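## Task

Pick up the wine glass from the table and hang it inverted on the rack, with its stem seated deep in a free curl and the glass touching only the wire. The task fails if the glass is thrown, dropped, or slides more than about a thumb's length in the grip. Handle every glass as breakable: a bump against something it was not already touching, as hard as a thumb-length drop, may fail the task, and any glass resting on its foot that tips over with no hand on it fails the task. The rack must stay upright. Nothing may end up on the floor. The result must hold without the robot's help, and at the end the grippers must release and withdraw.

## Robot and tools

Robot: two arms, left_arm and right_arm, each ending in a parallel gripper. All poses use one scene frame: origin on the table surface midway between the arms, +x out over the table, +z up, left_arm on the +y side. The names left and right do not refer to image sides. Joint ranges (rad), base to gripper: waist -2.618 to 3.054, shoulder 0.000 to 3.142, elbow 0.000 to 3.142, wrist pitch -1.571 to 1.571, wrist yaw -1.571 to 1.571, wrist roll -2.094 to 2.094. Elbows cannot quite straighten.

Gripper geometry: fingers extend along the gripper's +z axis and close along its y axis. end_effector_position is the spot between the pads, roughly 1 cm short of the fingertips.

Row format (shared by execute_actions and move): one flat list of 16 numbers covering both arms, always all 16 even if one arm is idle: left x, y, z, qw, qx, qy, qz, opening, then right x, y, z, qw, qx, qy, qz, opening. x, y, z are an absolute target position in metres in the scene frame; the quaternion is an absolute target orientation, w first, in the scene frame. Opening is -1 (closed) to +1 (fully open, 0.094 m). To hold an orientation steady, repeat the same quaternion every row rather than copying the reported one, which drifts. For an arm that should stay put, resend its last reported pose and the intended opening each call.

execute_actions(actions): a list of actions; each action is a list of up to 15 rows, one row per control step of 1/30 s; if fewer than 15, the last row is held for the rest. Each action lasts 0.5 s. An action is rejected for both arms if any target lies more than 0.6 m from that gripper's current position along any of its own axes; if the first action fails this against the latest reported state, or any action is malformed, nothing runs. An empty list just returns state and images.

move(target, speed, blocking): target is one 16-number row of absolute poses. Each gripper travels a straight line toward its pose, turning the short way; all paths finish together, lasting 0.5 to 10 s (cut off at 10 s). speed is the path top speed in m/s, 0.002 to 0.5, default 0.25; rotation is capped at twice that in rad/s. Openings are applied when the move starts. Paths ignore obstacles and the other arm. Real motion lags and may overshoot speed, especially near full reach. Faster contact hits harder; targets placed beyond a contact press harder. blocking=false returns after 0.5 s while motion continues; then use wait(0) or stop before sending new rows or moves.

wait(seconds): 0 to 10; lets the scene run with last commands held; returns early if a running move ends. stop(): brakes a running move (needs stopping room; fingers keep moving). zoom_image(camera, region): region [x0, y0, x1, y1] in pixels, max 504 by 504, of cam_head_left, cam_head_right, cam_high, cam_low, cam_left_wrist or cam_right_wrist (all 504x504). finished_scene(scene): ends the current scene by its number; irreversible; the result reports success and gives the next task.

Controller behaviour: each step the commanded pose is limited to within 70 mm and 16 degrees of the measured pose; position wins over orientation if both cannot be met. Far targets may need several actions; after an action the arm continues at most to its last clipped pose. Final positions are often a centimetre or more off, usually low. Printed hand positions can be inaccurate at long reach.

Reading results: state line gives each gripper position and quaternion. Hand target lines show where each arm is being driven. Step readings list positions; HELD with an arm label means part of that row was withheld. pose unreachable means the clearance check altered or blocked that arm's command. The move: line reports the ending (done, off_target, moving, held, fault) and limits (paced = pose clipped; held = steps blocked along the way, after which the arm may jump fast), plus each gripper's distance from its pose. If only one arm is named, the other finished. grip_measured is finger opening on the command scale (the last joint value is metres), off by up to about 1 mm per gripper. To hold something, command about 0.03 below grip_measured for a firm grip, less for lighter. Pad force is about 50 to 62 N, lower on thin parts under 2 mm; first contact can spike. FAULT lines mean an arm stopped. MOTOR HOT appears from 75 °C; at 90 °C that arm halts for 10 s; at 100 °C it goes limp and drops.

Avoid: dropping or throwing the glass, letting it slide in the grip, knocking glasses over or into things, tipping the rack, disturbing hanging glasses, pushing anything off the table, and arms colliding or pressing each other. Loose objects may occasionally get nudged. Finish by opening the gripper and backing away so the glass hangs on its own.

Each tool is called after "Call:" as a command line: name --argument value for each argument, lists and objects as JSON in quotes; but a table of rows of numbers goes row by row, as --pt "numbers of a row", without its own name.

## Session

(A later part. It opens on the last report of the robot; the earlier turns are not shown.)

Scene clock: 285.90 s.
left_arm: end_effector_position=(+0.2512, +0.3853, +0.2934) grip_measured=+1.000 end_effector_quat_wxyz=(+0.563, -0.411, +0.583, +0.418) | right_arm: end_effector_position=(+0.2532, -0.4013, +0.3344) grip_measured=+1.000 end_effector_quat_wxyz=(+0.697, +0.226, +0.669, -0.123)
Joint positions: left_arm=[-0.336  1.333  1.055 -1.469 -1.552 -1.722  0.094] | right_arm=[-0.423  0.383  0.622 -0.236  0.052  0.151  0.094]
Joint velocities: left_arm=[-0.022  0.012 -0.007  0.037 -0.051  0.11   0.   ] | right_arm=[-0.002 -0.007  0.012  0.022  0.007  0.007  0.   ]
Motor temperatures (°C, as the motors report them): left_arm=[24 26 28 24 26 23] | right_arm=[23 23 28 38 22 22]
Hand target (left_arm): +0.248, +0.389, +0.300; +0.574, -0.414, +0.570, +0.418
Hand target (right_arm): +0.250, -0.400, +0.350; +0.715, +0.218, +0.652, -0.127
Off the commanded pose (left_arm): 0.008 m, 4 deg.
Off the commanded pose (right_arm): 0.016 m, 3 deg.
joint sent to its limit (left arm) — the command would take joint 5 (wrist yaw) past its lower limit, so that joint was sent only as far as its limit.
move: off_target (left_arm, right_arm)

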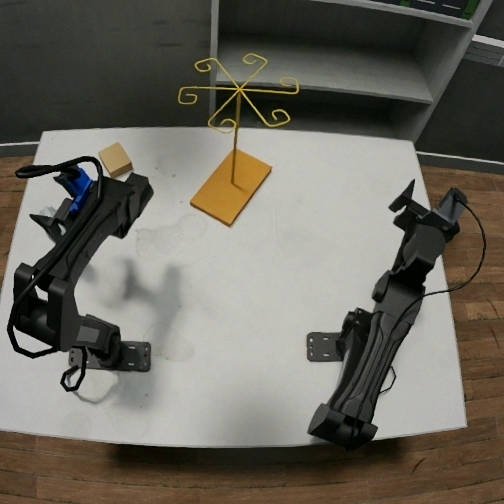

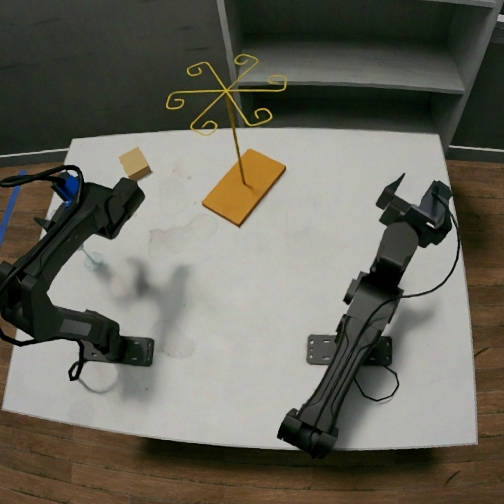

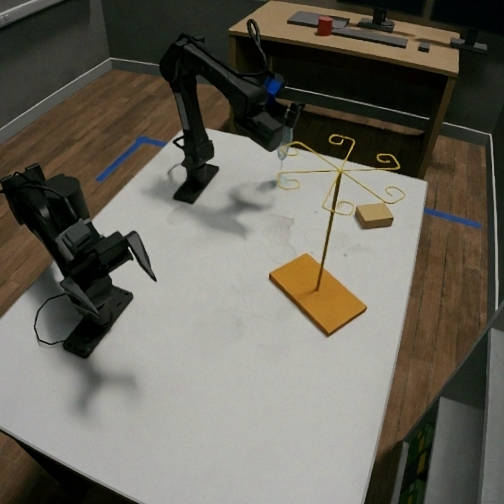

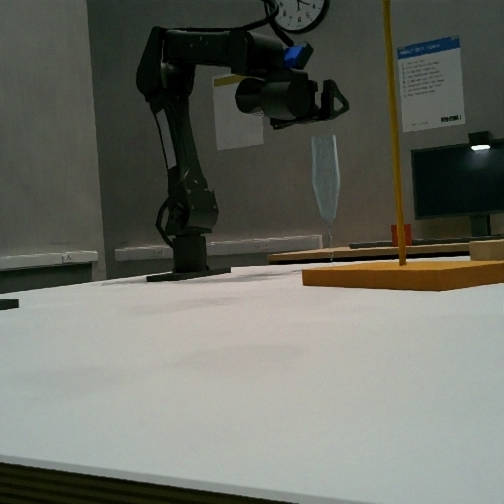

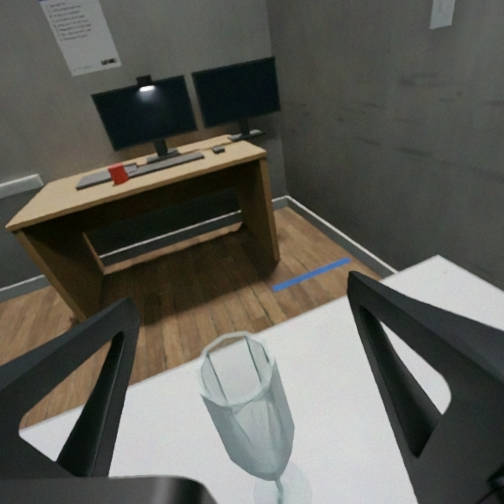

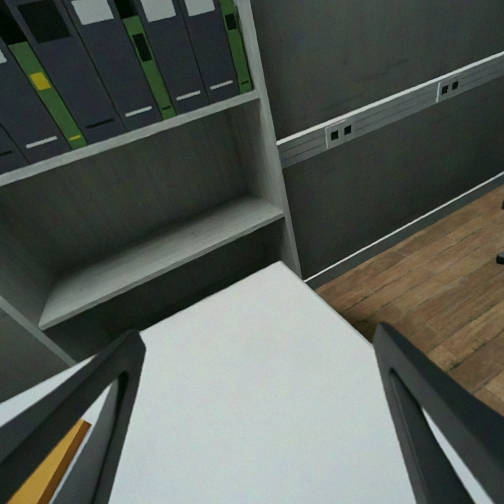

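Call:
move --target '[0.256,0.402,0.255,0.572,-0.416,0.572,0.416,1,0.25,-0.40,0.35,0.715,0.218,0.652,-0.127,1]' --speed 0.05

Scene clock: 307.40 s.
left_arm: end_effector_position=(+0.2571, +0.3983, +0.2548) grip_measured=+1.000 end_effector_quat_wxyz=(+0.556, -0.439, +0.562, +0.428) | right_arm: end_effector_position=(+0.2532, -0.4013, +0.3344) grip_measured=+1.000 end_effector_quat_wxyz=(+0.697, +0.226, +0.669, -0.123)
Joint positions: left_arm=[-0.267  1.385  0.944 -1.226 -1.554 -1.674  0.094] | right_arm=[-0.423  0.383  0.622 -0.236  0.052  0.151  0.094]
Joint velocities: left_arm=[-0.012  0.002 -0.007  0.095 -0.007 -0.022  0.   ] | right_arm=[-0.007 -0.002  0.027 -0.037  0.037  0.022  0.   ]
Motor temperatures (°C, as the motors report them): left_arm=[24 26 29 24 26 23] | right_arm=[23 23 28 39 22 22]
Hand target (left_arm): +0.255, +0.401, +0.255; +0.559, -0.434, +0.555, +0.438
Hand target (right_arm): +0.250, -0.400, +0.350; +0.715, +0.218, +0.652, -0.127
Off the commanded pose (left_arm): 0.004 m, 4 deg.
Off the commanded pose (right_arm): 0.016 m, 3 deg.
move: off_target (left_arm, right_arm)

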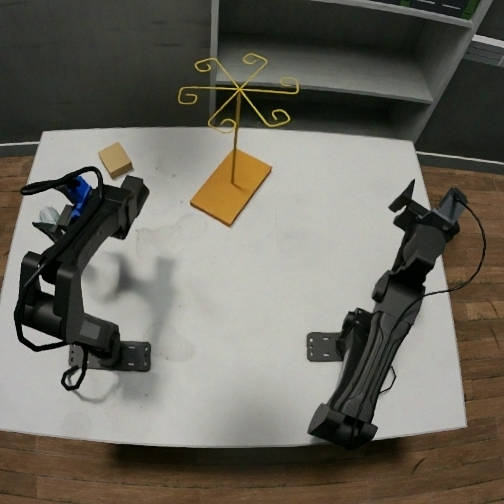

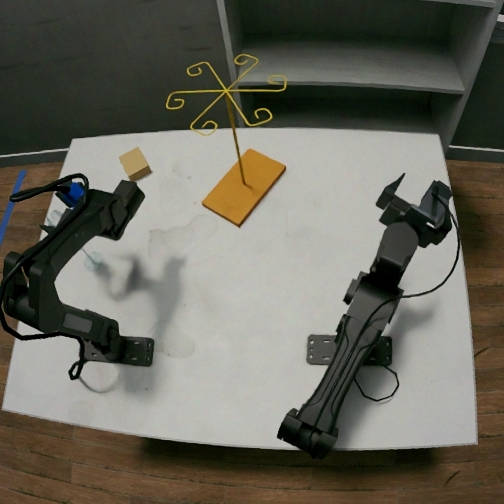

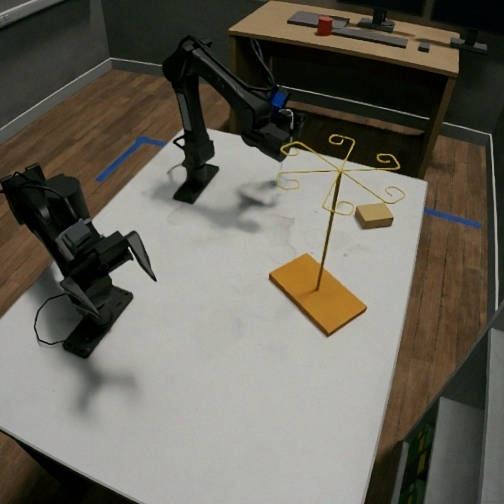

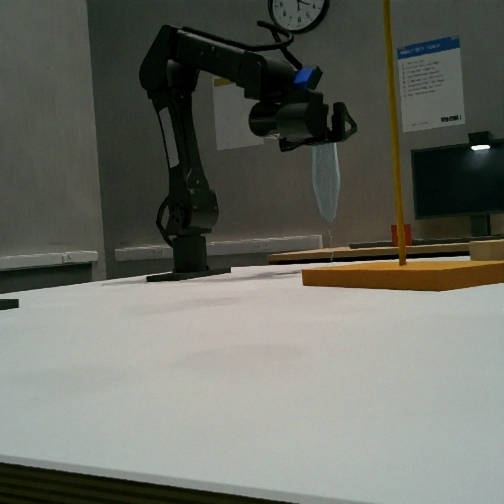

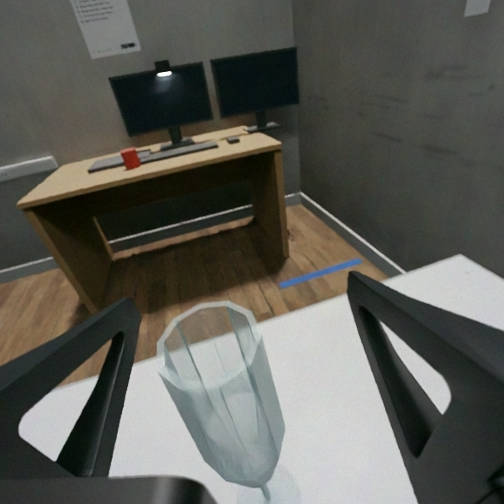

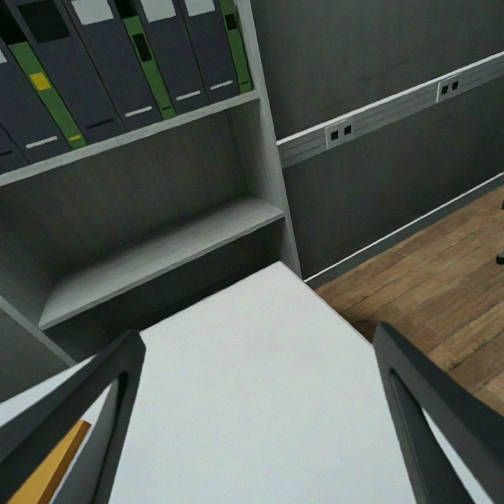

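Call:
move --target '[0.245,0.405,0.225,0.572,-0.416,0.572,0.416,1,0.25,-0.40,0.35,0.715,0.218,0.652,-0.127,1]' --speed 0.03

Scene clock: 317.47 s.
left_arm: end_effector_position=(+0.2489, +0.4004, +0.2181) grip_measured=+1.000 end_effector_quat_wxyz=(+0.547, -0.430, +0.570, +0.436) | right_arm: end_effector_position=(+0.2532, -0.4013, +0.3344) grip_measured=+1.000 end_effector_quat_wxyz=(+0.697, +0.226, +0.669, -0.123)
Joint positions: left_arm=[-0.267  1.385  0.795 -1.053 -1.55  -1.616  0.094] | right_arm=[-0.423  0.383  0.622 -0.236  0.052  0.151  0.094]
Joint velocities: left_arm=[-0.022 -0.002 -0.022  0.139 -0.022  0.051  0.   ] | right_arm=[ 0.012 -0.012 -0.002 -0.037  0.007 -0.022  0.   ]
Motor temperatures (°C, as the motors report them): left_arm=[24 26 29 24 26 23] | right_arm=[23 23 28 39 22 22]
Hand target (left_arm): +0.245, +0.404, +0.225; +0.558, -0.435, +0.555, +0.437
Hand target (right_arm): +0.250, -0.400, +0.350; +0.715, +0.218, +0.652, -0.127
Off the commanded pose (left_arm): 0.009 m, 4 deg.
Off the commanded pose (right_arm): 0.016 m, 3 deg.
move: off_target (left_arm, right_arm)

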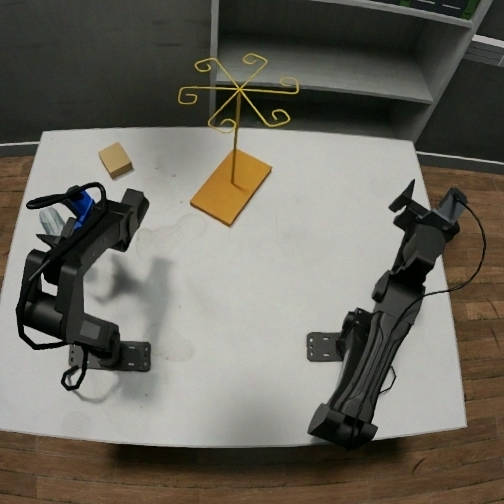

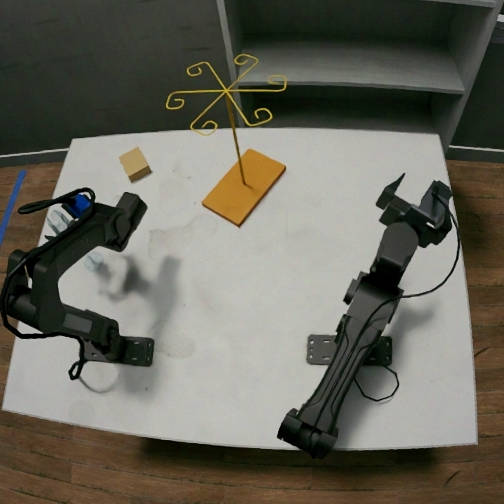

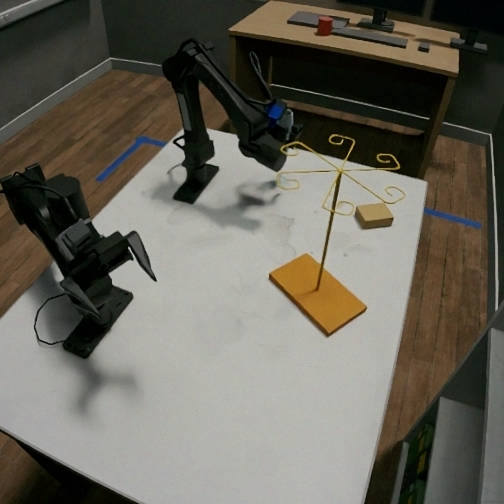

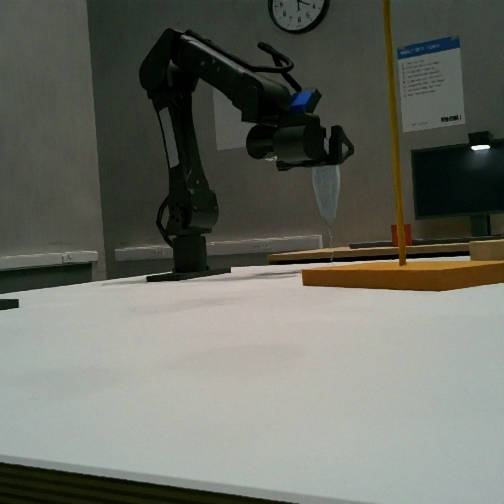

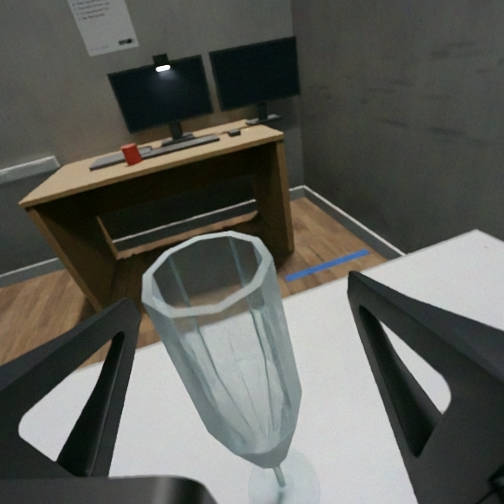

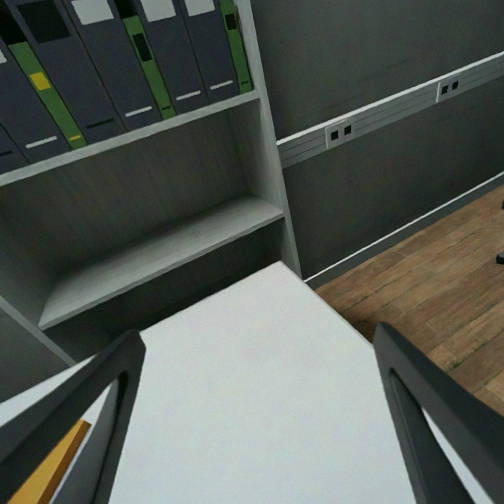

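Call:
move --target '[0.236,0.408,0.225,0.596,-0.450,0.546,0.380,1,0.25,-0.40,0.35,0.715,0.218,0.652,-0.127,1]' --speed 0.03

Scene clock: 347.60 s.
left_arm: end_effector_position=(+0.2395, +0.4037, +0.2207) grip_measured=+1.000 end_effector_quat_wxyz=(+0.572, -0.467, +0.546, +0.396) | right_arm: end_effector_position=(+0.2532, -0.4013, +0.3343) grip_measured=+1.000 end_effector_quat_wxyz=(+0.697, +0.226, +0.669, -0.123)
Joint positions: left_arm=[-0.262  1.22   0.686 -0.73  -1.537 -1.367  0.094] | right_arm=[-0.423  0.383  0.622 -0.237  0.052  0.151  0.094]
Joint velocities: left_arm=[ 0.002 -0.051 -0.032  0.095 -0.051  0.168  0.   ] | right_arm=[-0.002 -0.017  0.002 -0.051  0.051 -0.081  0.   ]
Motor temperatures (°C, as the motors report them): left_arm=[24 26 29 24 26 23] | right_arm=[23 23 28 39 22 22]
Hand target (left_arm): +0.235, +0.407, +0.225; +0.577, -0.473, +0.536, +0.396
Hand target (right_arm): +0.250, -0.400, +0.350; +0.715, +0.218, +0.652, -0.127
Off the commanded pose (left_arm): 0.007 m, 4 deg.
Off the commanded pose (right_arm): 0.016 m, 3 deg.
move: off_target (left_arm, right_arm)

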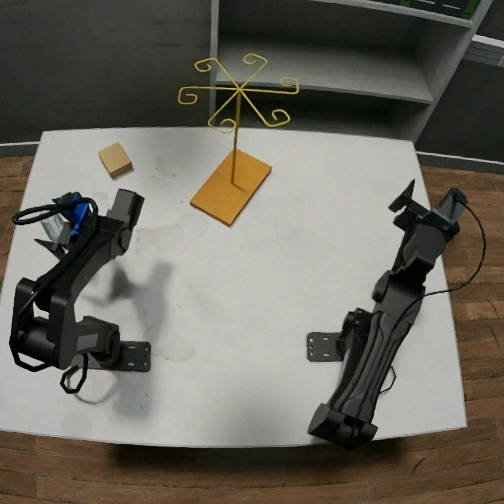

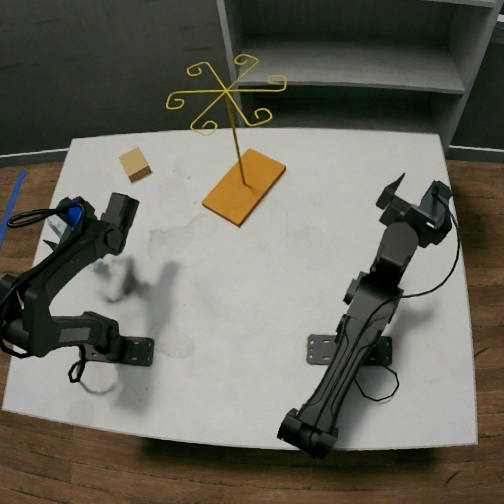

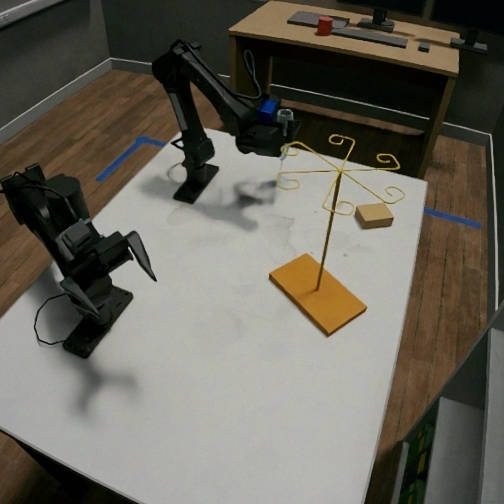

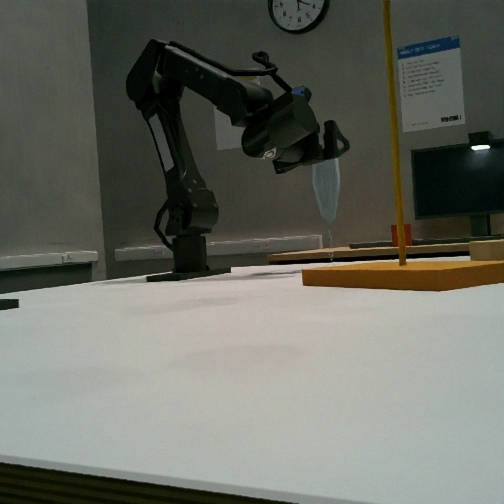

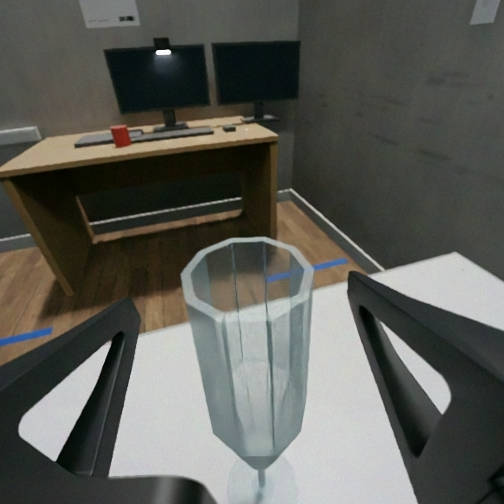

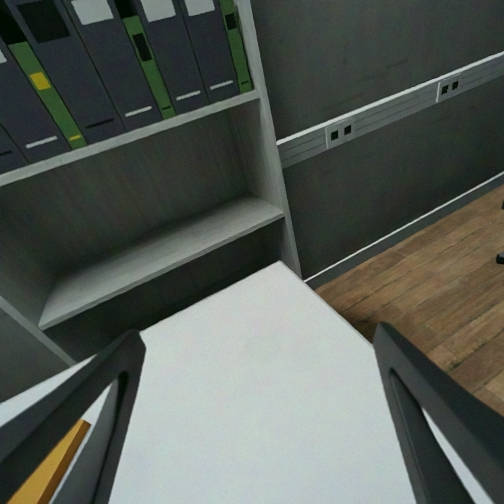

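Call:
move --target '[0.237,0.407,0.175,0.596,-0.450,0.546,0.380,1,0.25,-0.40,0.35,0.715,0.218,0.652,-0.127,1]' --speed 0.03

Scene clock: 355.07 s.
left_arm: end_effector_position=(+0.2404, +0.4033, +0.1694) grip_measured=+1.000 end_effector_quat_wxyz=(+0.572, -0.461, +0.556, +0.389) | right_arm: end_effector_position=(+0.2532, -0.4013, +0.3345) grip_measured=+1.000 end_effector_quat_wxyz=(+0.698, +0.226, +0.669, -0.123)
Joint positions: left_arm=[-0.262  1.232  0.426 -0.099 -1.516 -0.999  0.094] | right_arm=[-0.423  0.383  0.622 -0.236  0.052  0.151  0.094]
Joint velocities: left_arm=[-0.012 -0.115 -0.09   0.256 -0.051  0.168  0.   ] | right_arm=[ 0.002 -0.007  0.017  0.022  0.037  0.037  0.   ]
Motor temperatures (°C, as the motors report them): left_arm=[24 26 29 24 26 23] | right_arm=[23 23 29 40 22 22]
Hand target (left_arm): +0.236, +0.406, +0.175; +0.578, -0.470, +0.544, +0.387
Hand target (right_arm): +0.250, -0.400, +0.350; +0.715, +0.218, +0.652, -0.127
Off the commanded pose (left_arm): 0.008 m, 3 deg.
Off the commanded pose (right_arm): 0.016 m, 3 deg.
move: off_target (left_arm, right_arm)

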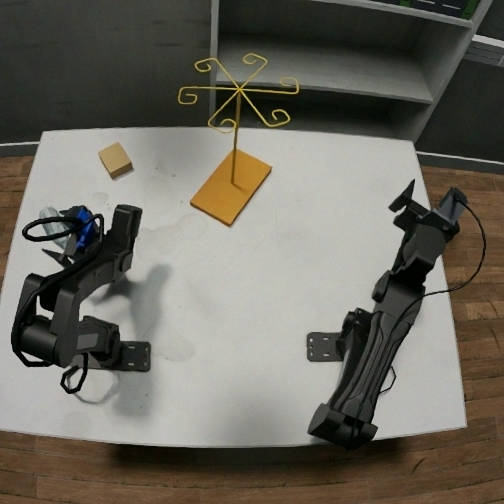

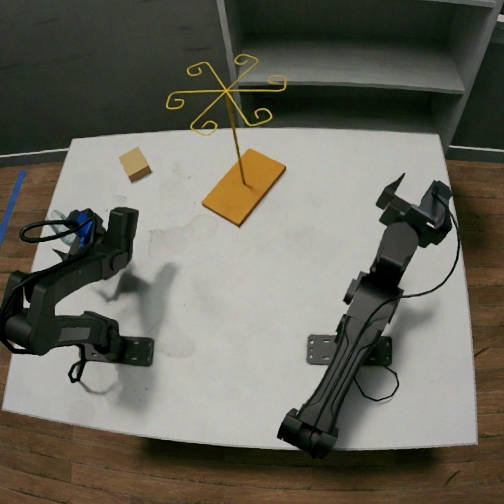

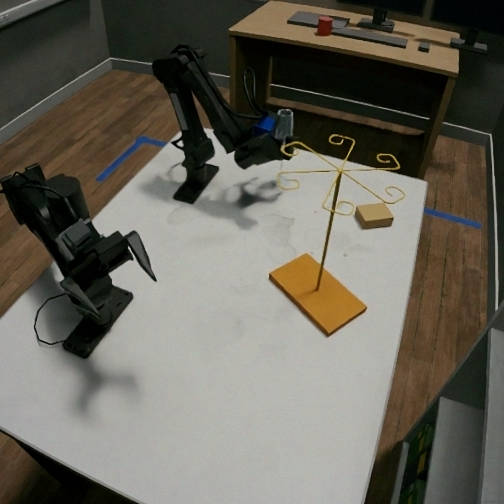

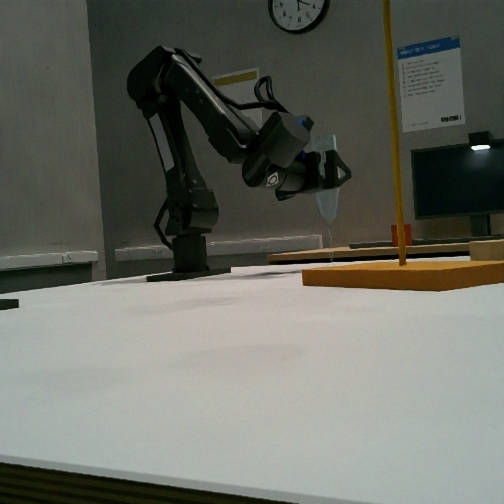

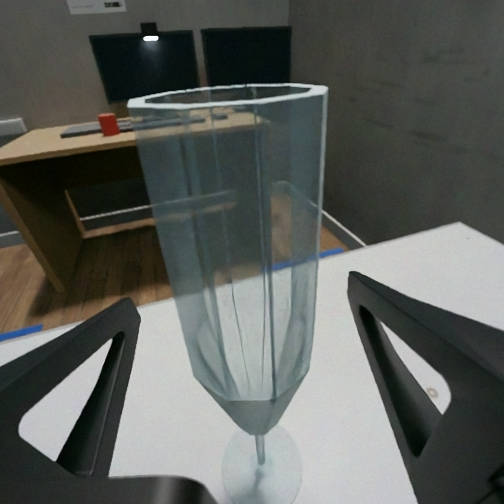

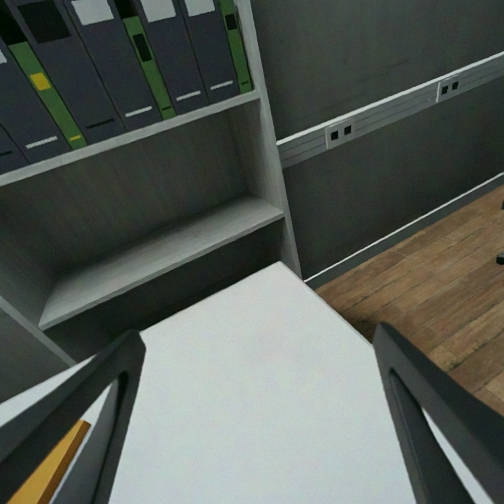

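Call:
move --target '[0.237,0.400,0.175,0.596,-0.450,0.546,0.380,0.25,0.25,-0.40,0.35,0.715,0.218,0.652,-0.127,1]' --speed 0.02

Scene clock: 367.23 s.
left_arm: end_effector_position=(+0.2402, +0.4010, +0.1692) grip_measured=+0.253 end_effector_quat_wxyz=(+0.579, -0.455, +0.557, +0.384) | right_arm: end_effector_position=(+0.2532, -0.4013, +0.3343) grip_measured=+1.000 end_effector_quat_wxyz=(+0.697, +0.226, +0.669, -0.123)
Joint positions: left_arm=[-0.274  1.202  0.355  0.141 -1.517 -0.805  0.059] | right_arm=[-0.423  0.383  0.622 -0.237  0.052  0.151  0.094]
Joint velocities: left_arm=[ 0.017 -0.037 -0.066  0.154  0.022  0.125 -0.   ] | right_arm=[ 0.012 -0.012  0.012 -0.007  0.022 -0.037  0.   ]
Motor temperatures (°C, as the motors report them): left_arm=[24 26 29 25 26 23] | right_arm=[23 23 29 40 22 22]
Hand target (left_arm): +0.237, +0.400, +0.174; +0.587, -0.459, +0.547, +0.381
Hand target (right_arm): +0.250, -0.400, +0.350; +0.715, +0.218, +0.652, -0.127
Off the commanded pose (left_arm): 0.007 m, 2 deg.
Off the commanded pose (right_arm): 0.016 m, 3 deg.
move: off_target (right_arm)

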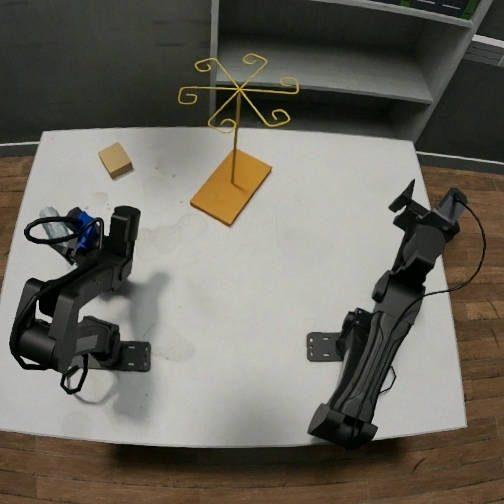

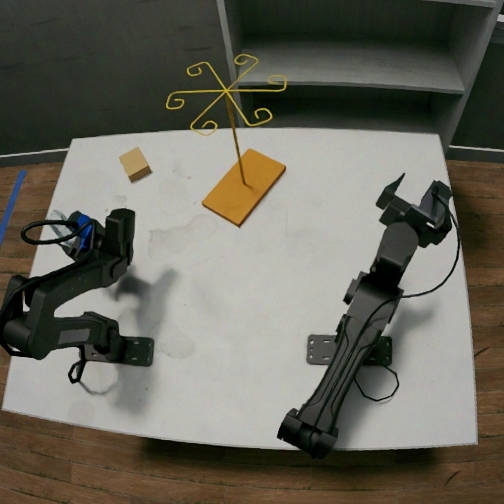

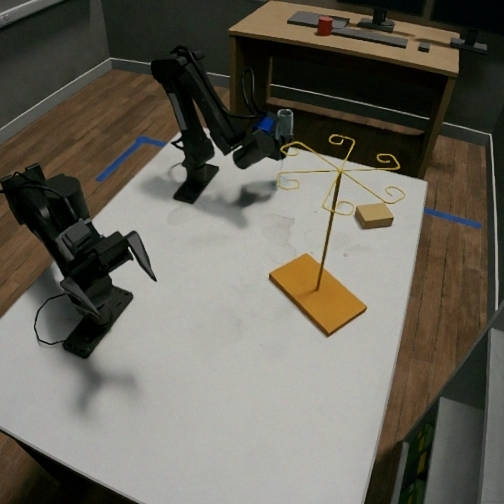

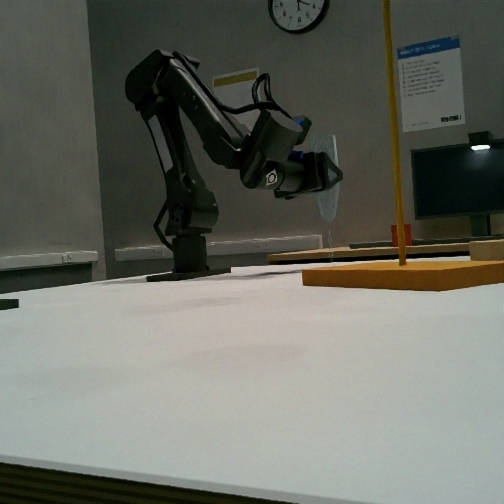

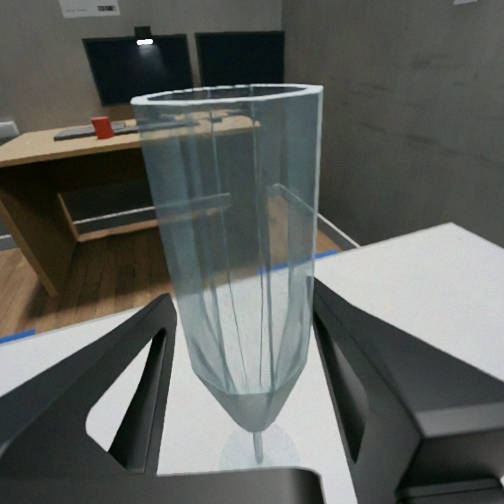

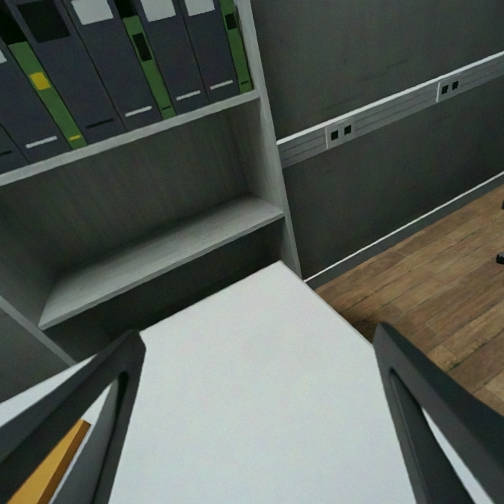

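Call:
move --target '[0.237,0.400,0.175,0.596,-0.450,0.546,0.380,0.05,0.25,-0.40,0.35,0.715,0.218,0.652,-0.127,1]' --speed 0.02

Scene clock: 373.70 s.
left_arm: end_effector_position=(+0.2409, +0.4008, +0.1706) grip_measured=+0.068 end_effector_quat_wxyz=(+0.583, -0.453, +0.555, +0.382) | right_arm: end_effector_position=(+0.2532, -0.4013, +0.3343) grip_measured=+1.000 end_effector_quat_wxyz=(+0.697, +0.226, +0.669, -0.123)
Joint positions: left_arm=[-0.274  1.201  0.314  0.331 -1.518 -0.659  0.05 ] | right_arm=[-0.423  0.383  0.622 -0.237  0.052  0.151  0.094]
Joint velocities: left_arm=[ 0.002 -0.002 -0.032  0.198 -0.095  0.125 -0.001] | right_arm=[ 0.007 -0.007 -0.002  0.022 -0.037 -0.022  0.   ]
Motor temperatures (°C, as the motors report them): left_arm=[24 26 29 25 26 23] | right_arm=[23 23 29 40 22 22]
Hand target (left_arm): +0.237, +0.400, +0.175; +0.589, -0.457, +0.548, +0.380
Hand target (right_arm): +0.250, -0.400, +0.350; +0.715, +0.218, +0.652, -0.127
Off the commanded pose (left_arm): 0.006 m, 2 deg.
Off the commanded pose (right_arm): 0.016 m, 3 deg.
move: off_target (right_arm)

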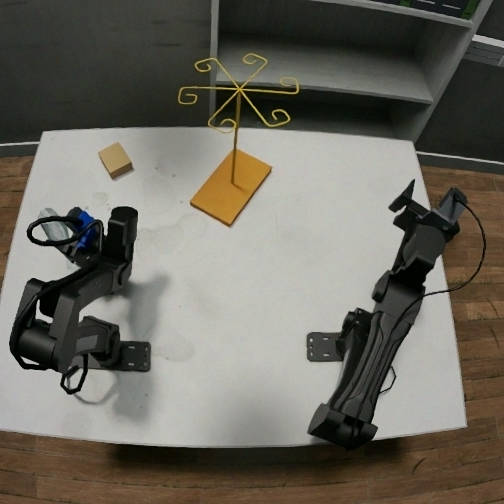

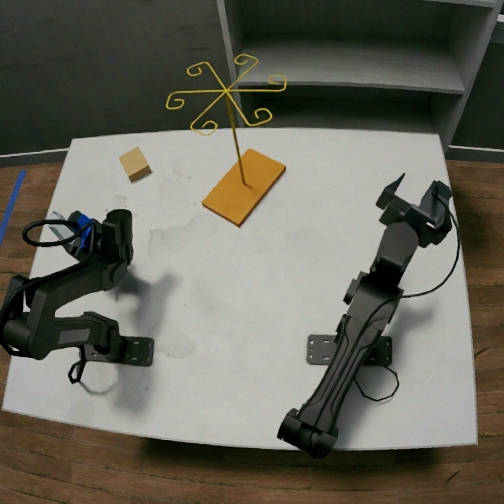

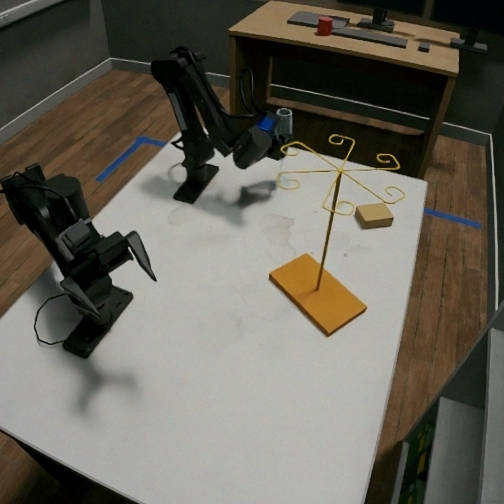

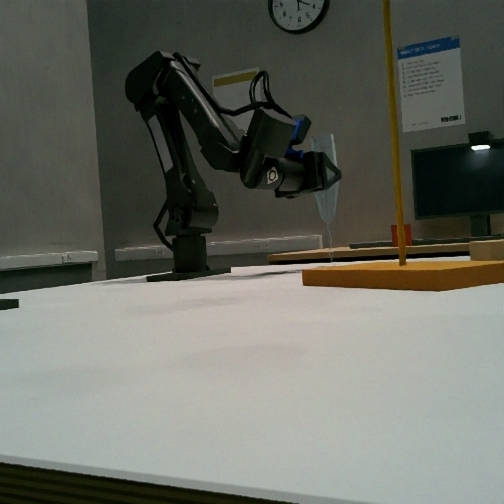

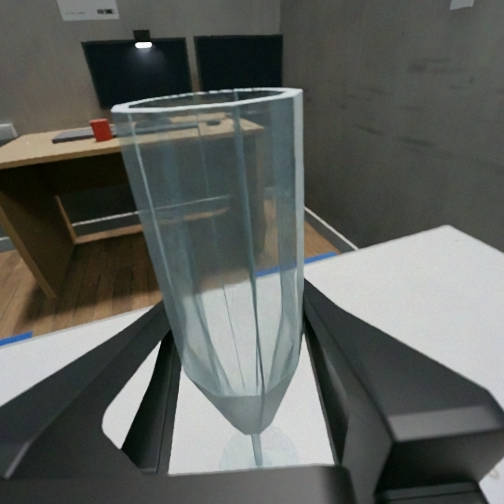

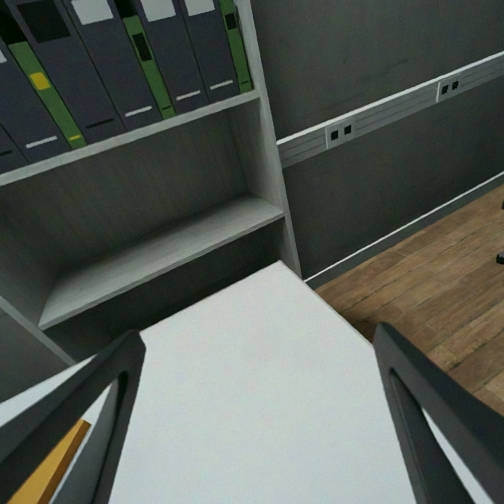

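Call:
move --target '[0.237,0.400,0.175,0.596,-0.450,0.546,0.380,0.03,0.25,-0.40,0.35,0.715,0.218,0.652,-0.127,1]' --speed 0.02

Call:
move --target '[0.237,0.400,0.215,0.596,-0.450,0.546,0.380,0.03,0.25,-0.40,0.35,0.715,0.218,0.652,-0.127,1]' --speed 0.05

Scene clock: 383.53 s.
left_arm: end_effector_position=(+0.2405, +0.4008, +0.1706) grip_measured=+0.063 end_effector_quat_wxyz=(+0.584, -0.450, +0.557, +0.382) | right_arm: end_effector_position=(+0.2532, -0.4013, +0.3342) grip_measured=+1.000 end_effector_quat_wxyz=(+0.697, +0.226, +0.669, -0.123)
Joint positions: left_arm=[-0.274  1.201  0.278  0.474 -1.512 -0.549  0.05 ] | right_arm=[-0.423  0.383  0.622 -0.237  0.052  0.151  0.094]
Joint velocities: left_arm=[-0.007 -0.012 -0.046  0.095  0.007  0.139  0.   ] | right_arm=[-0.027 -0.017  0.017 -0.037  0.037  0.037  0.   ]
Motor temperatures (°C, as the motors report them): left_arm=[24 26 29 26 26 23] | right_arm=[23 23 29 40 22 22]
Hand target (left_arm): +0.237, +0.400, +0.175; +0.590, -0.455, +0.548, +0.379
Hand target (right_arm): +0.250, -0.400, +0.350; +0.715, +0.218, +0.652, -0.127
Off the commanded pose (left_arm): 0.006 m, 2 deg.
Off the commanded pose (right_arm): 0.016 m, 3 deg.
move: off_target (right_arm)

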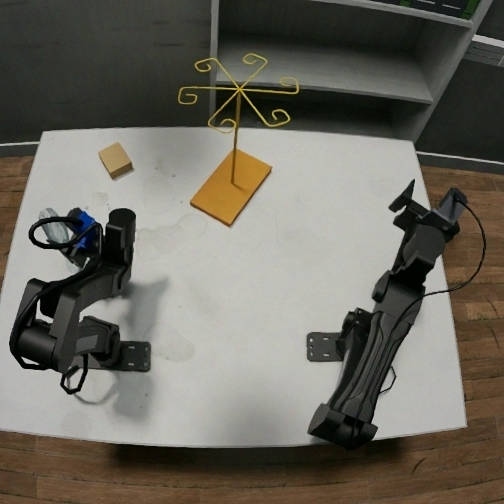

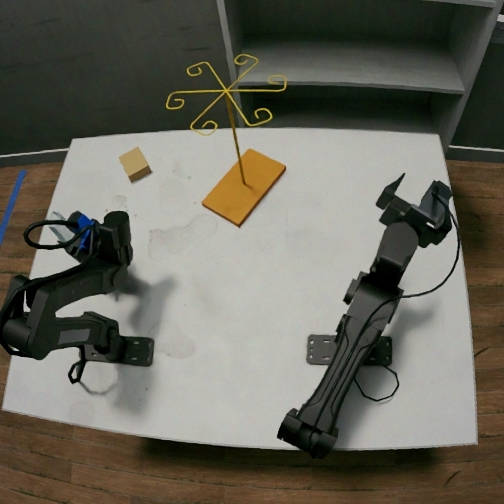

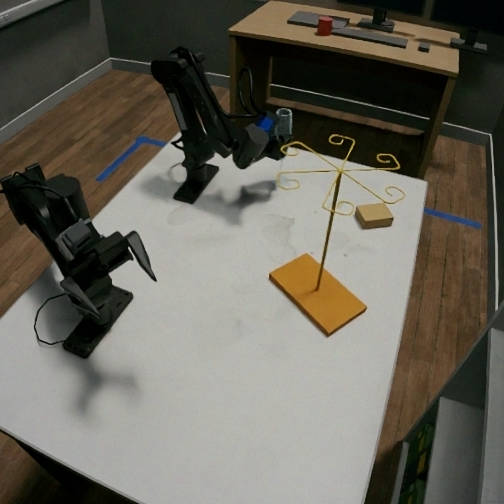

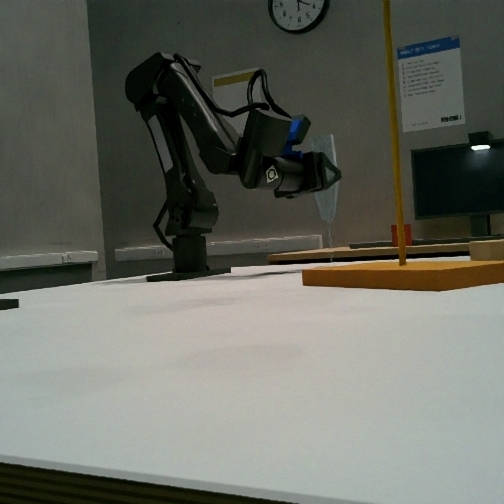

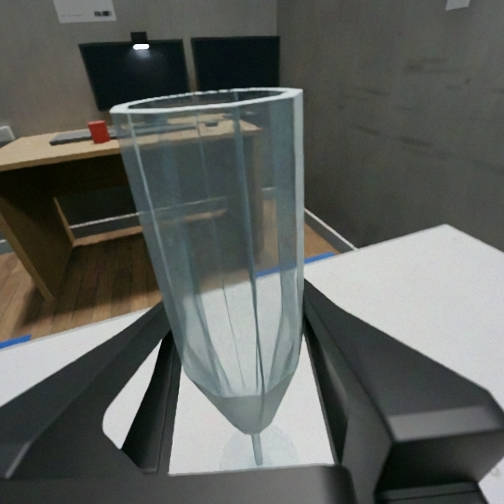

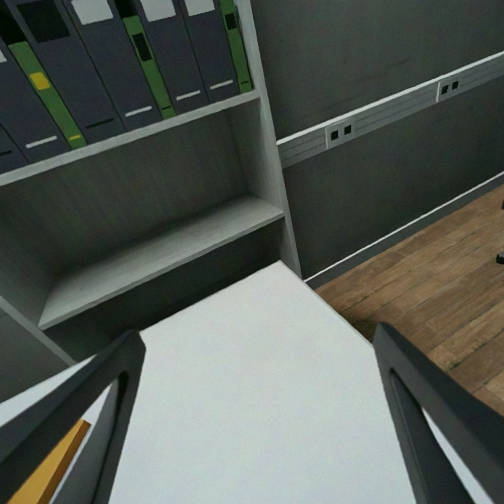

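Scene clock: 385.00 s.
left_arm: end_effector_position=(+0.2364, +0.4019, +0.1996) grip_measured=+0.063 end_effector_quat_wxyz=(+0.580, -0.434, +0.566, +0.394) | right_arm: end_effector_position=(+0.2532, -0.4013, +0.3345) grip_measured=+1.000 end_effector_quat_wxyz=(+0.698, +0.226, +0.669, -0.123)
Joint positions: left_arm=[-0.274  1.069  0.301  0.477 -1.508 -0.348  0.05 ] | right_arm=[-0.423  0.383  0.622 -0.236  0.052  0.151  0.094]
Joint velocities: left_arm=[-0.007  0.002  0.007  0.022  0.007  0.095  0.   ] | right_arm=[-0.017 -0.007  0.012  0.051 -0.037 -0.007  0.   ]
Motor temperatures (°C, as the motors report them): left_arm=[24 26 29 26 26 23] | right_arm=[23 23 29 40 22 22]
Hand target (left_arm): +0.236, +0.400, +0.214; +0.593, -0.452, +0.548, +0.379
Hand target (right_arm): +0.250, -0.400, +0.350; +0.715, +0.218, +0.652, -0.127
Off the commanded pose (left_arm): 0.016 m, 4 deg.
Off the commanded pose (right_arm): 0.016 m, 3 deg.
move: off_target (left_arm, right_arm)

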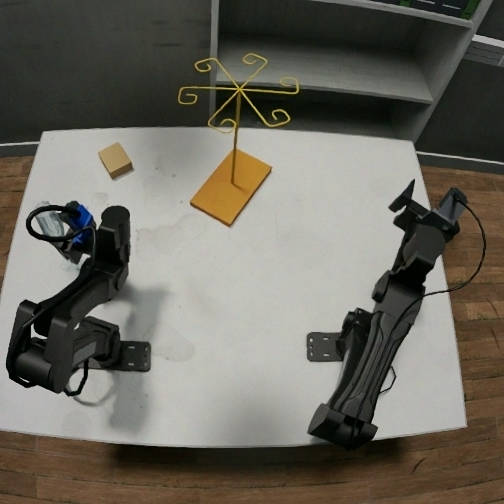

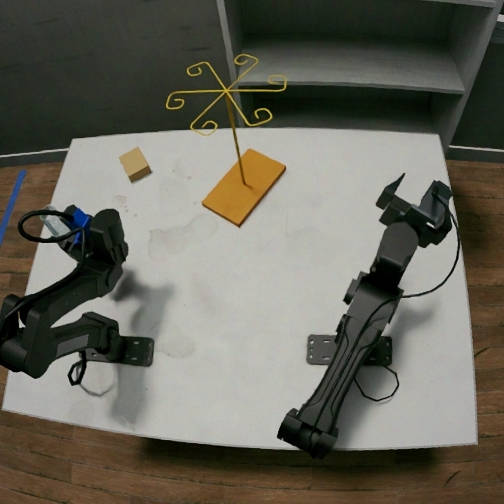

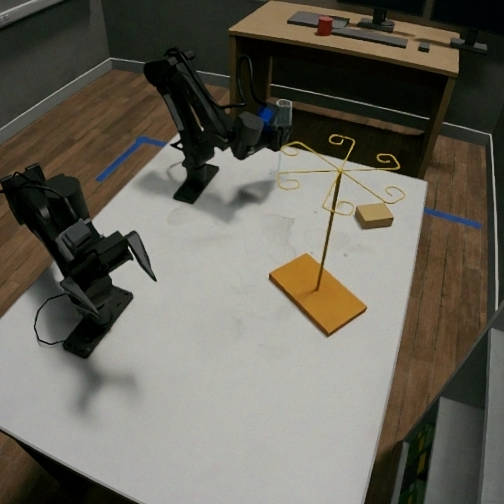

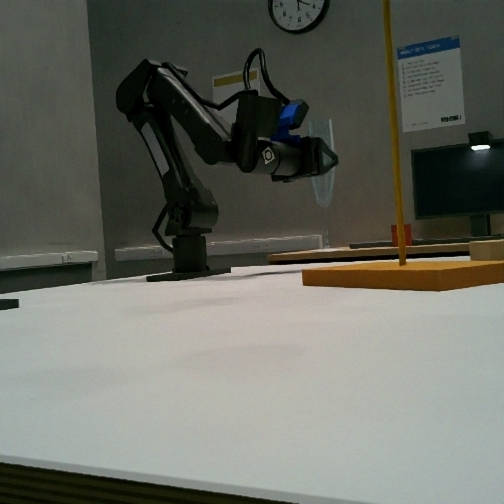

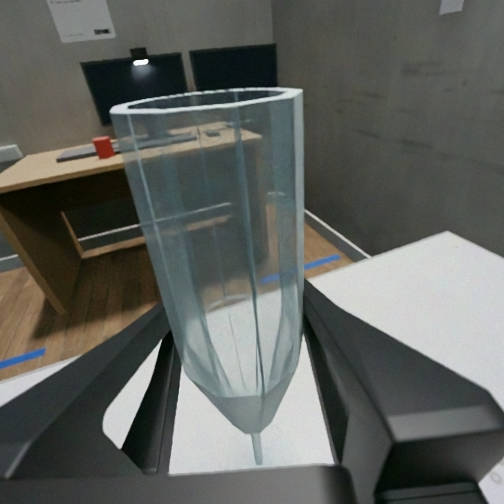

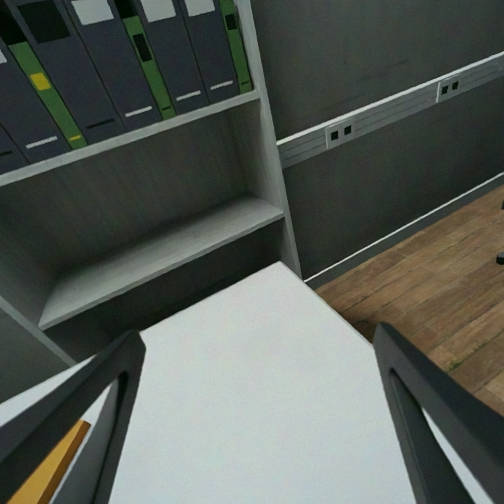

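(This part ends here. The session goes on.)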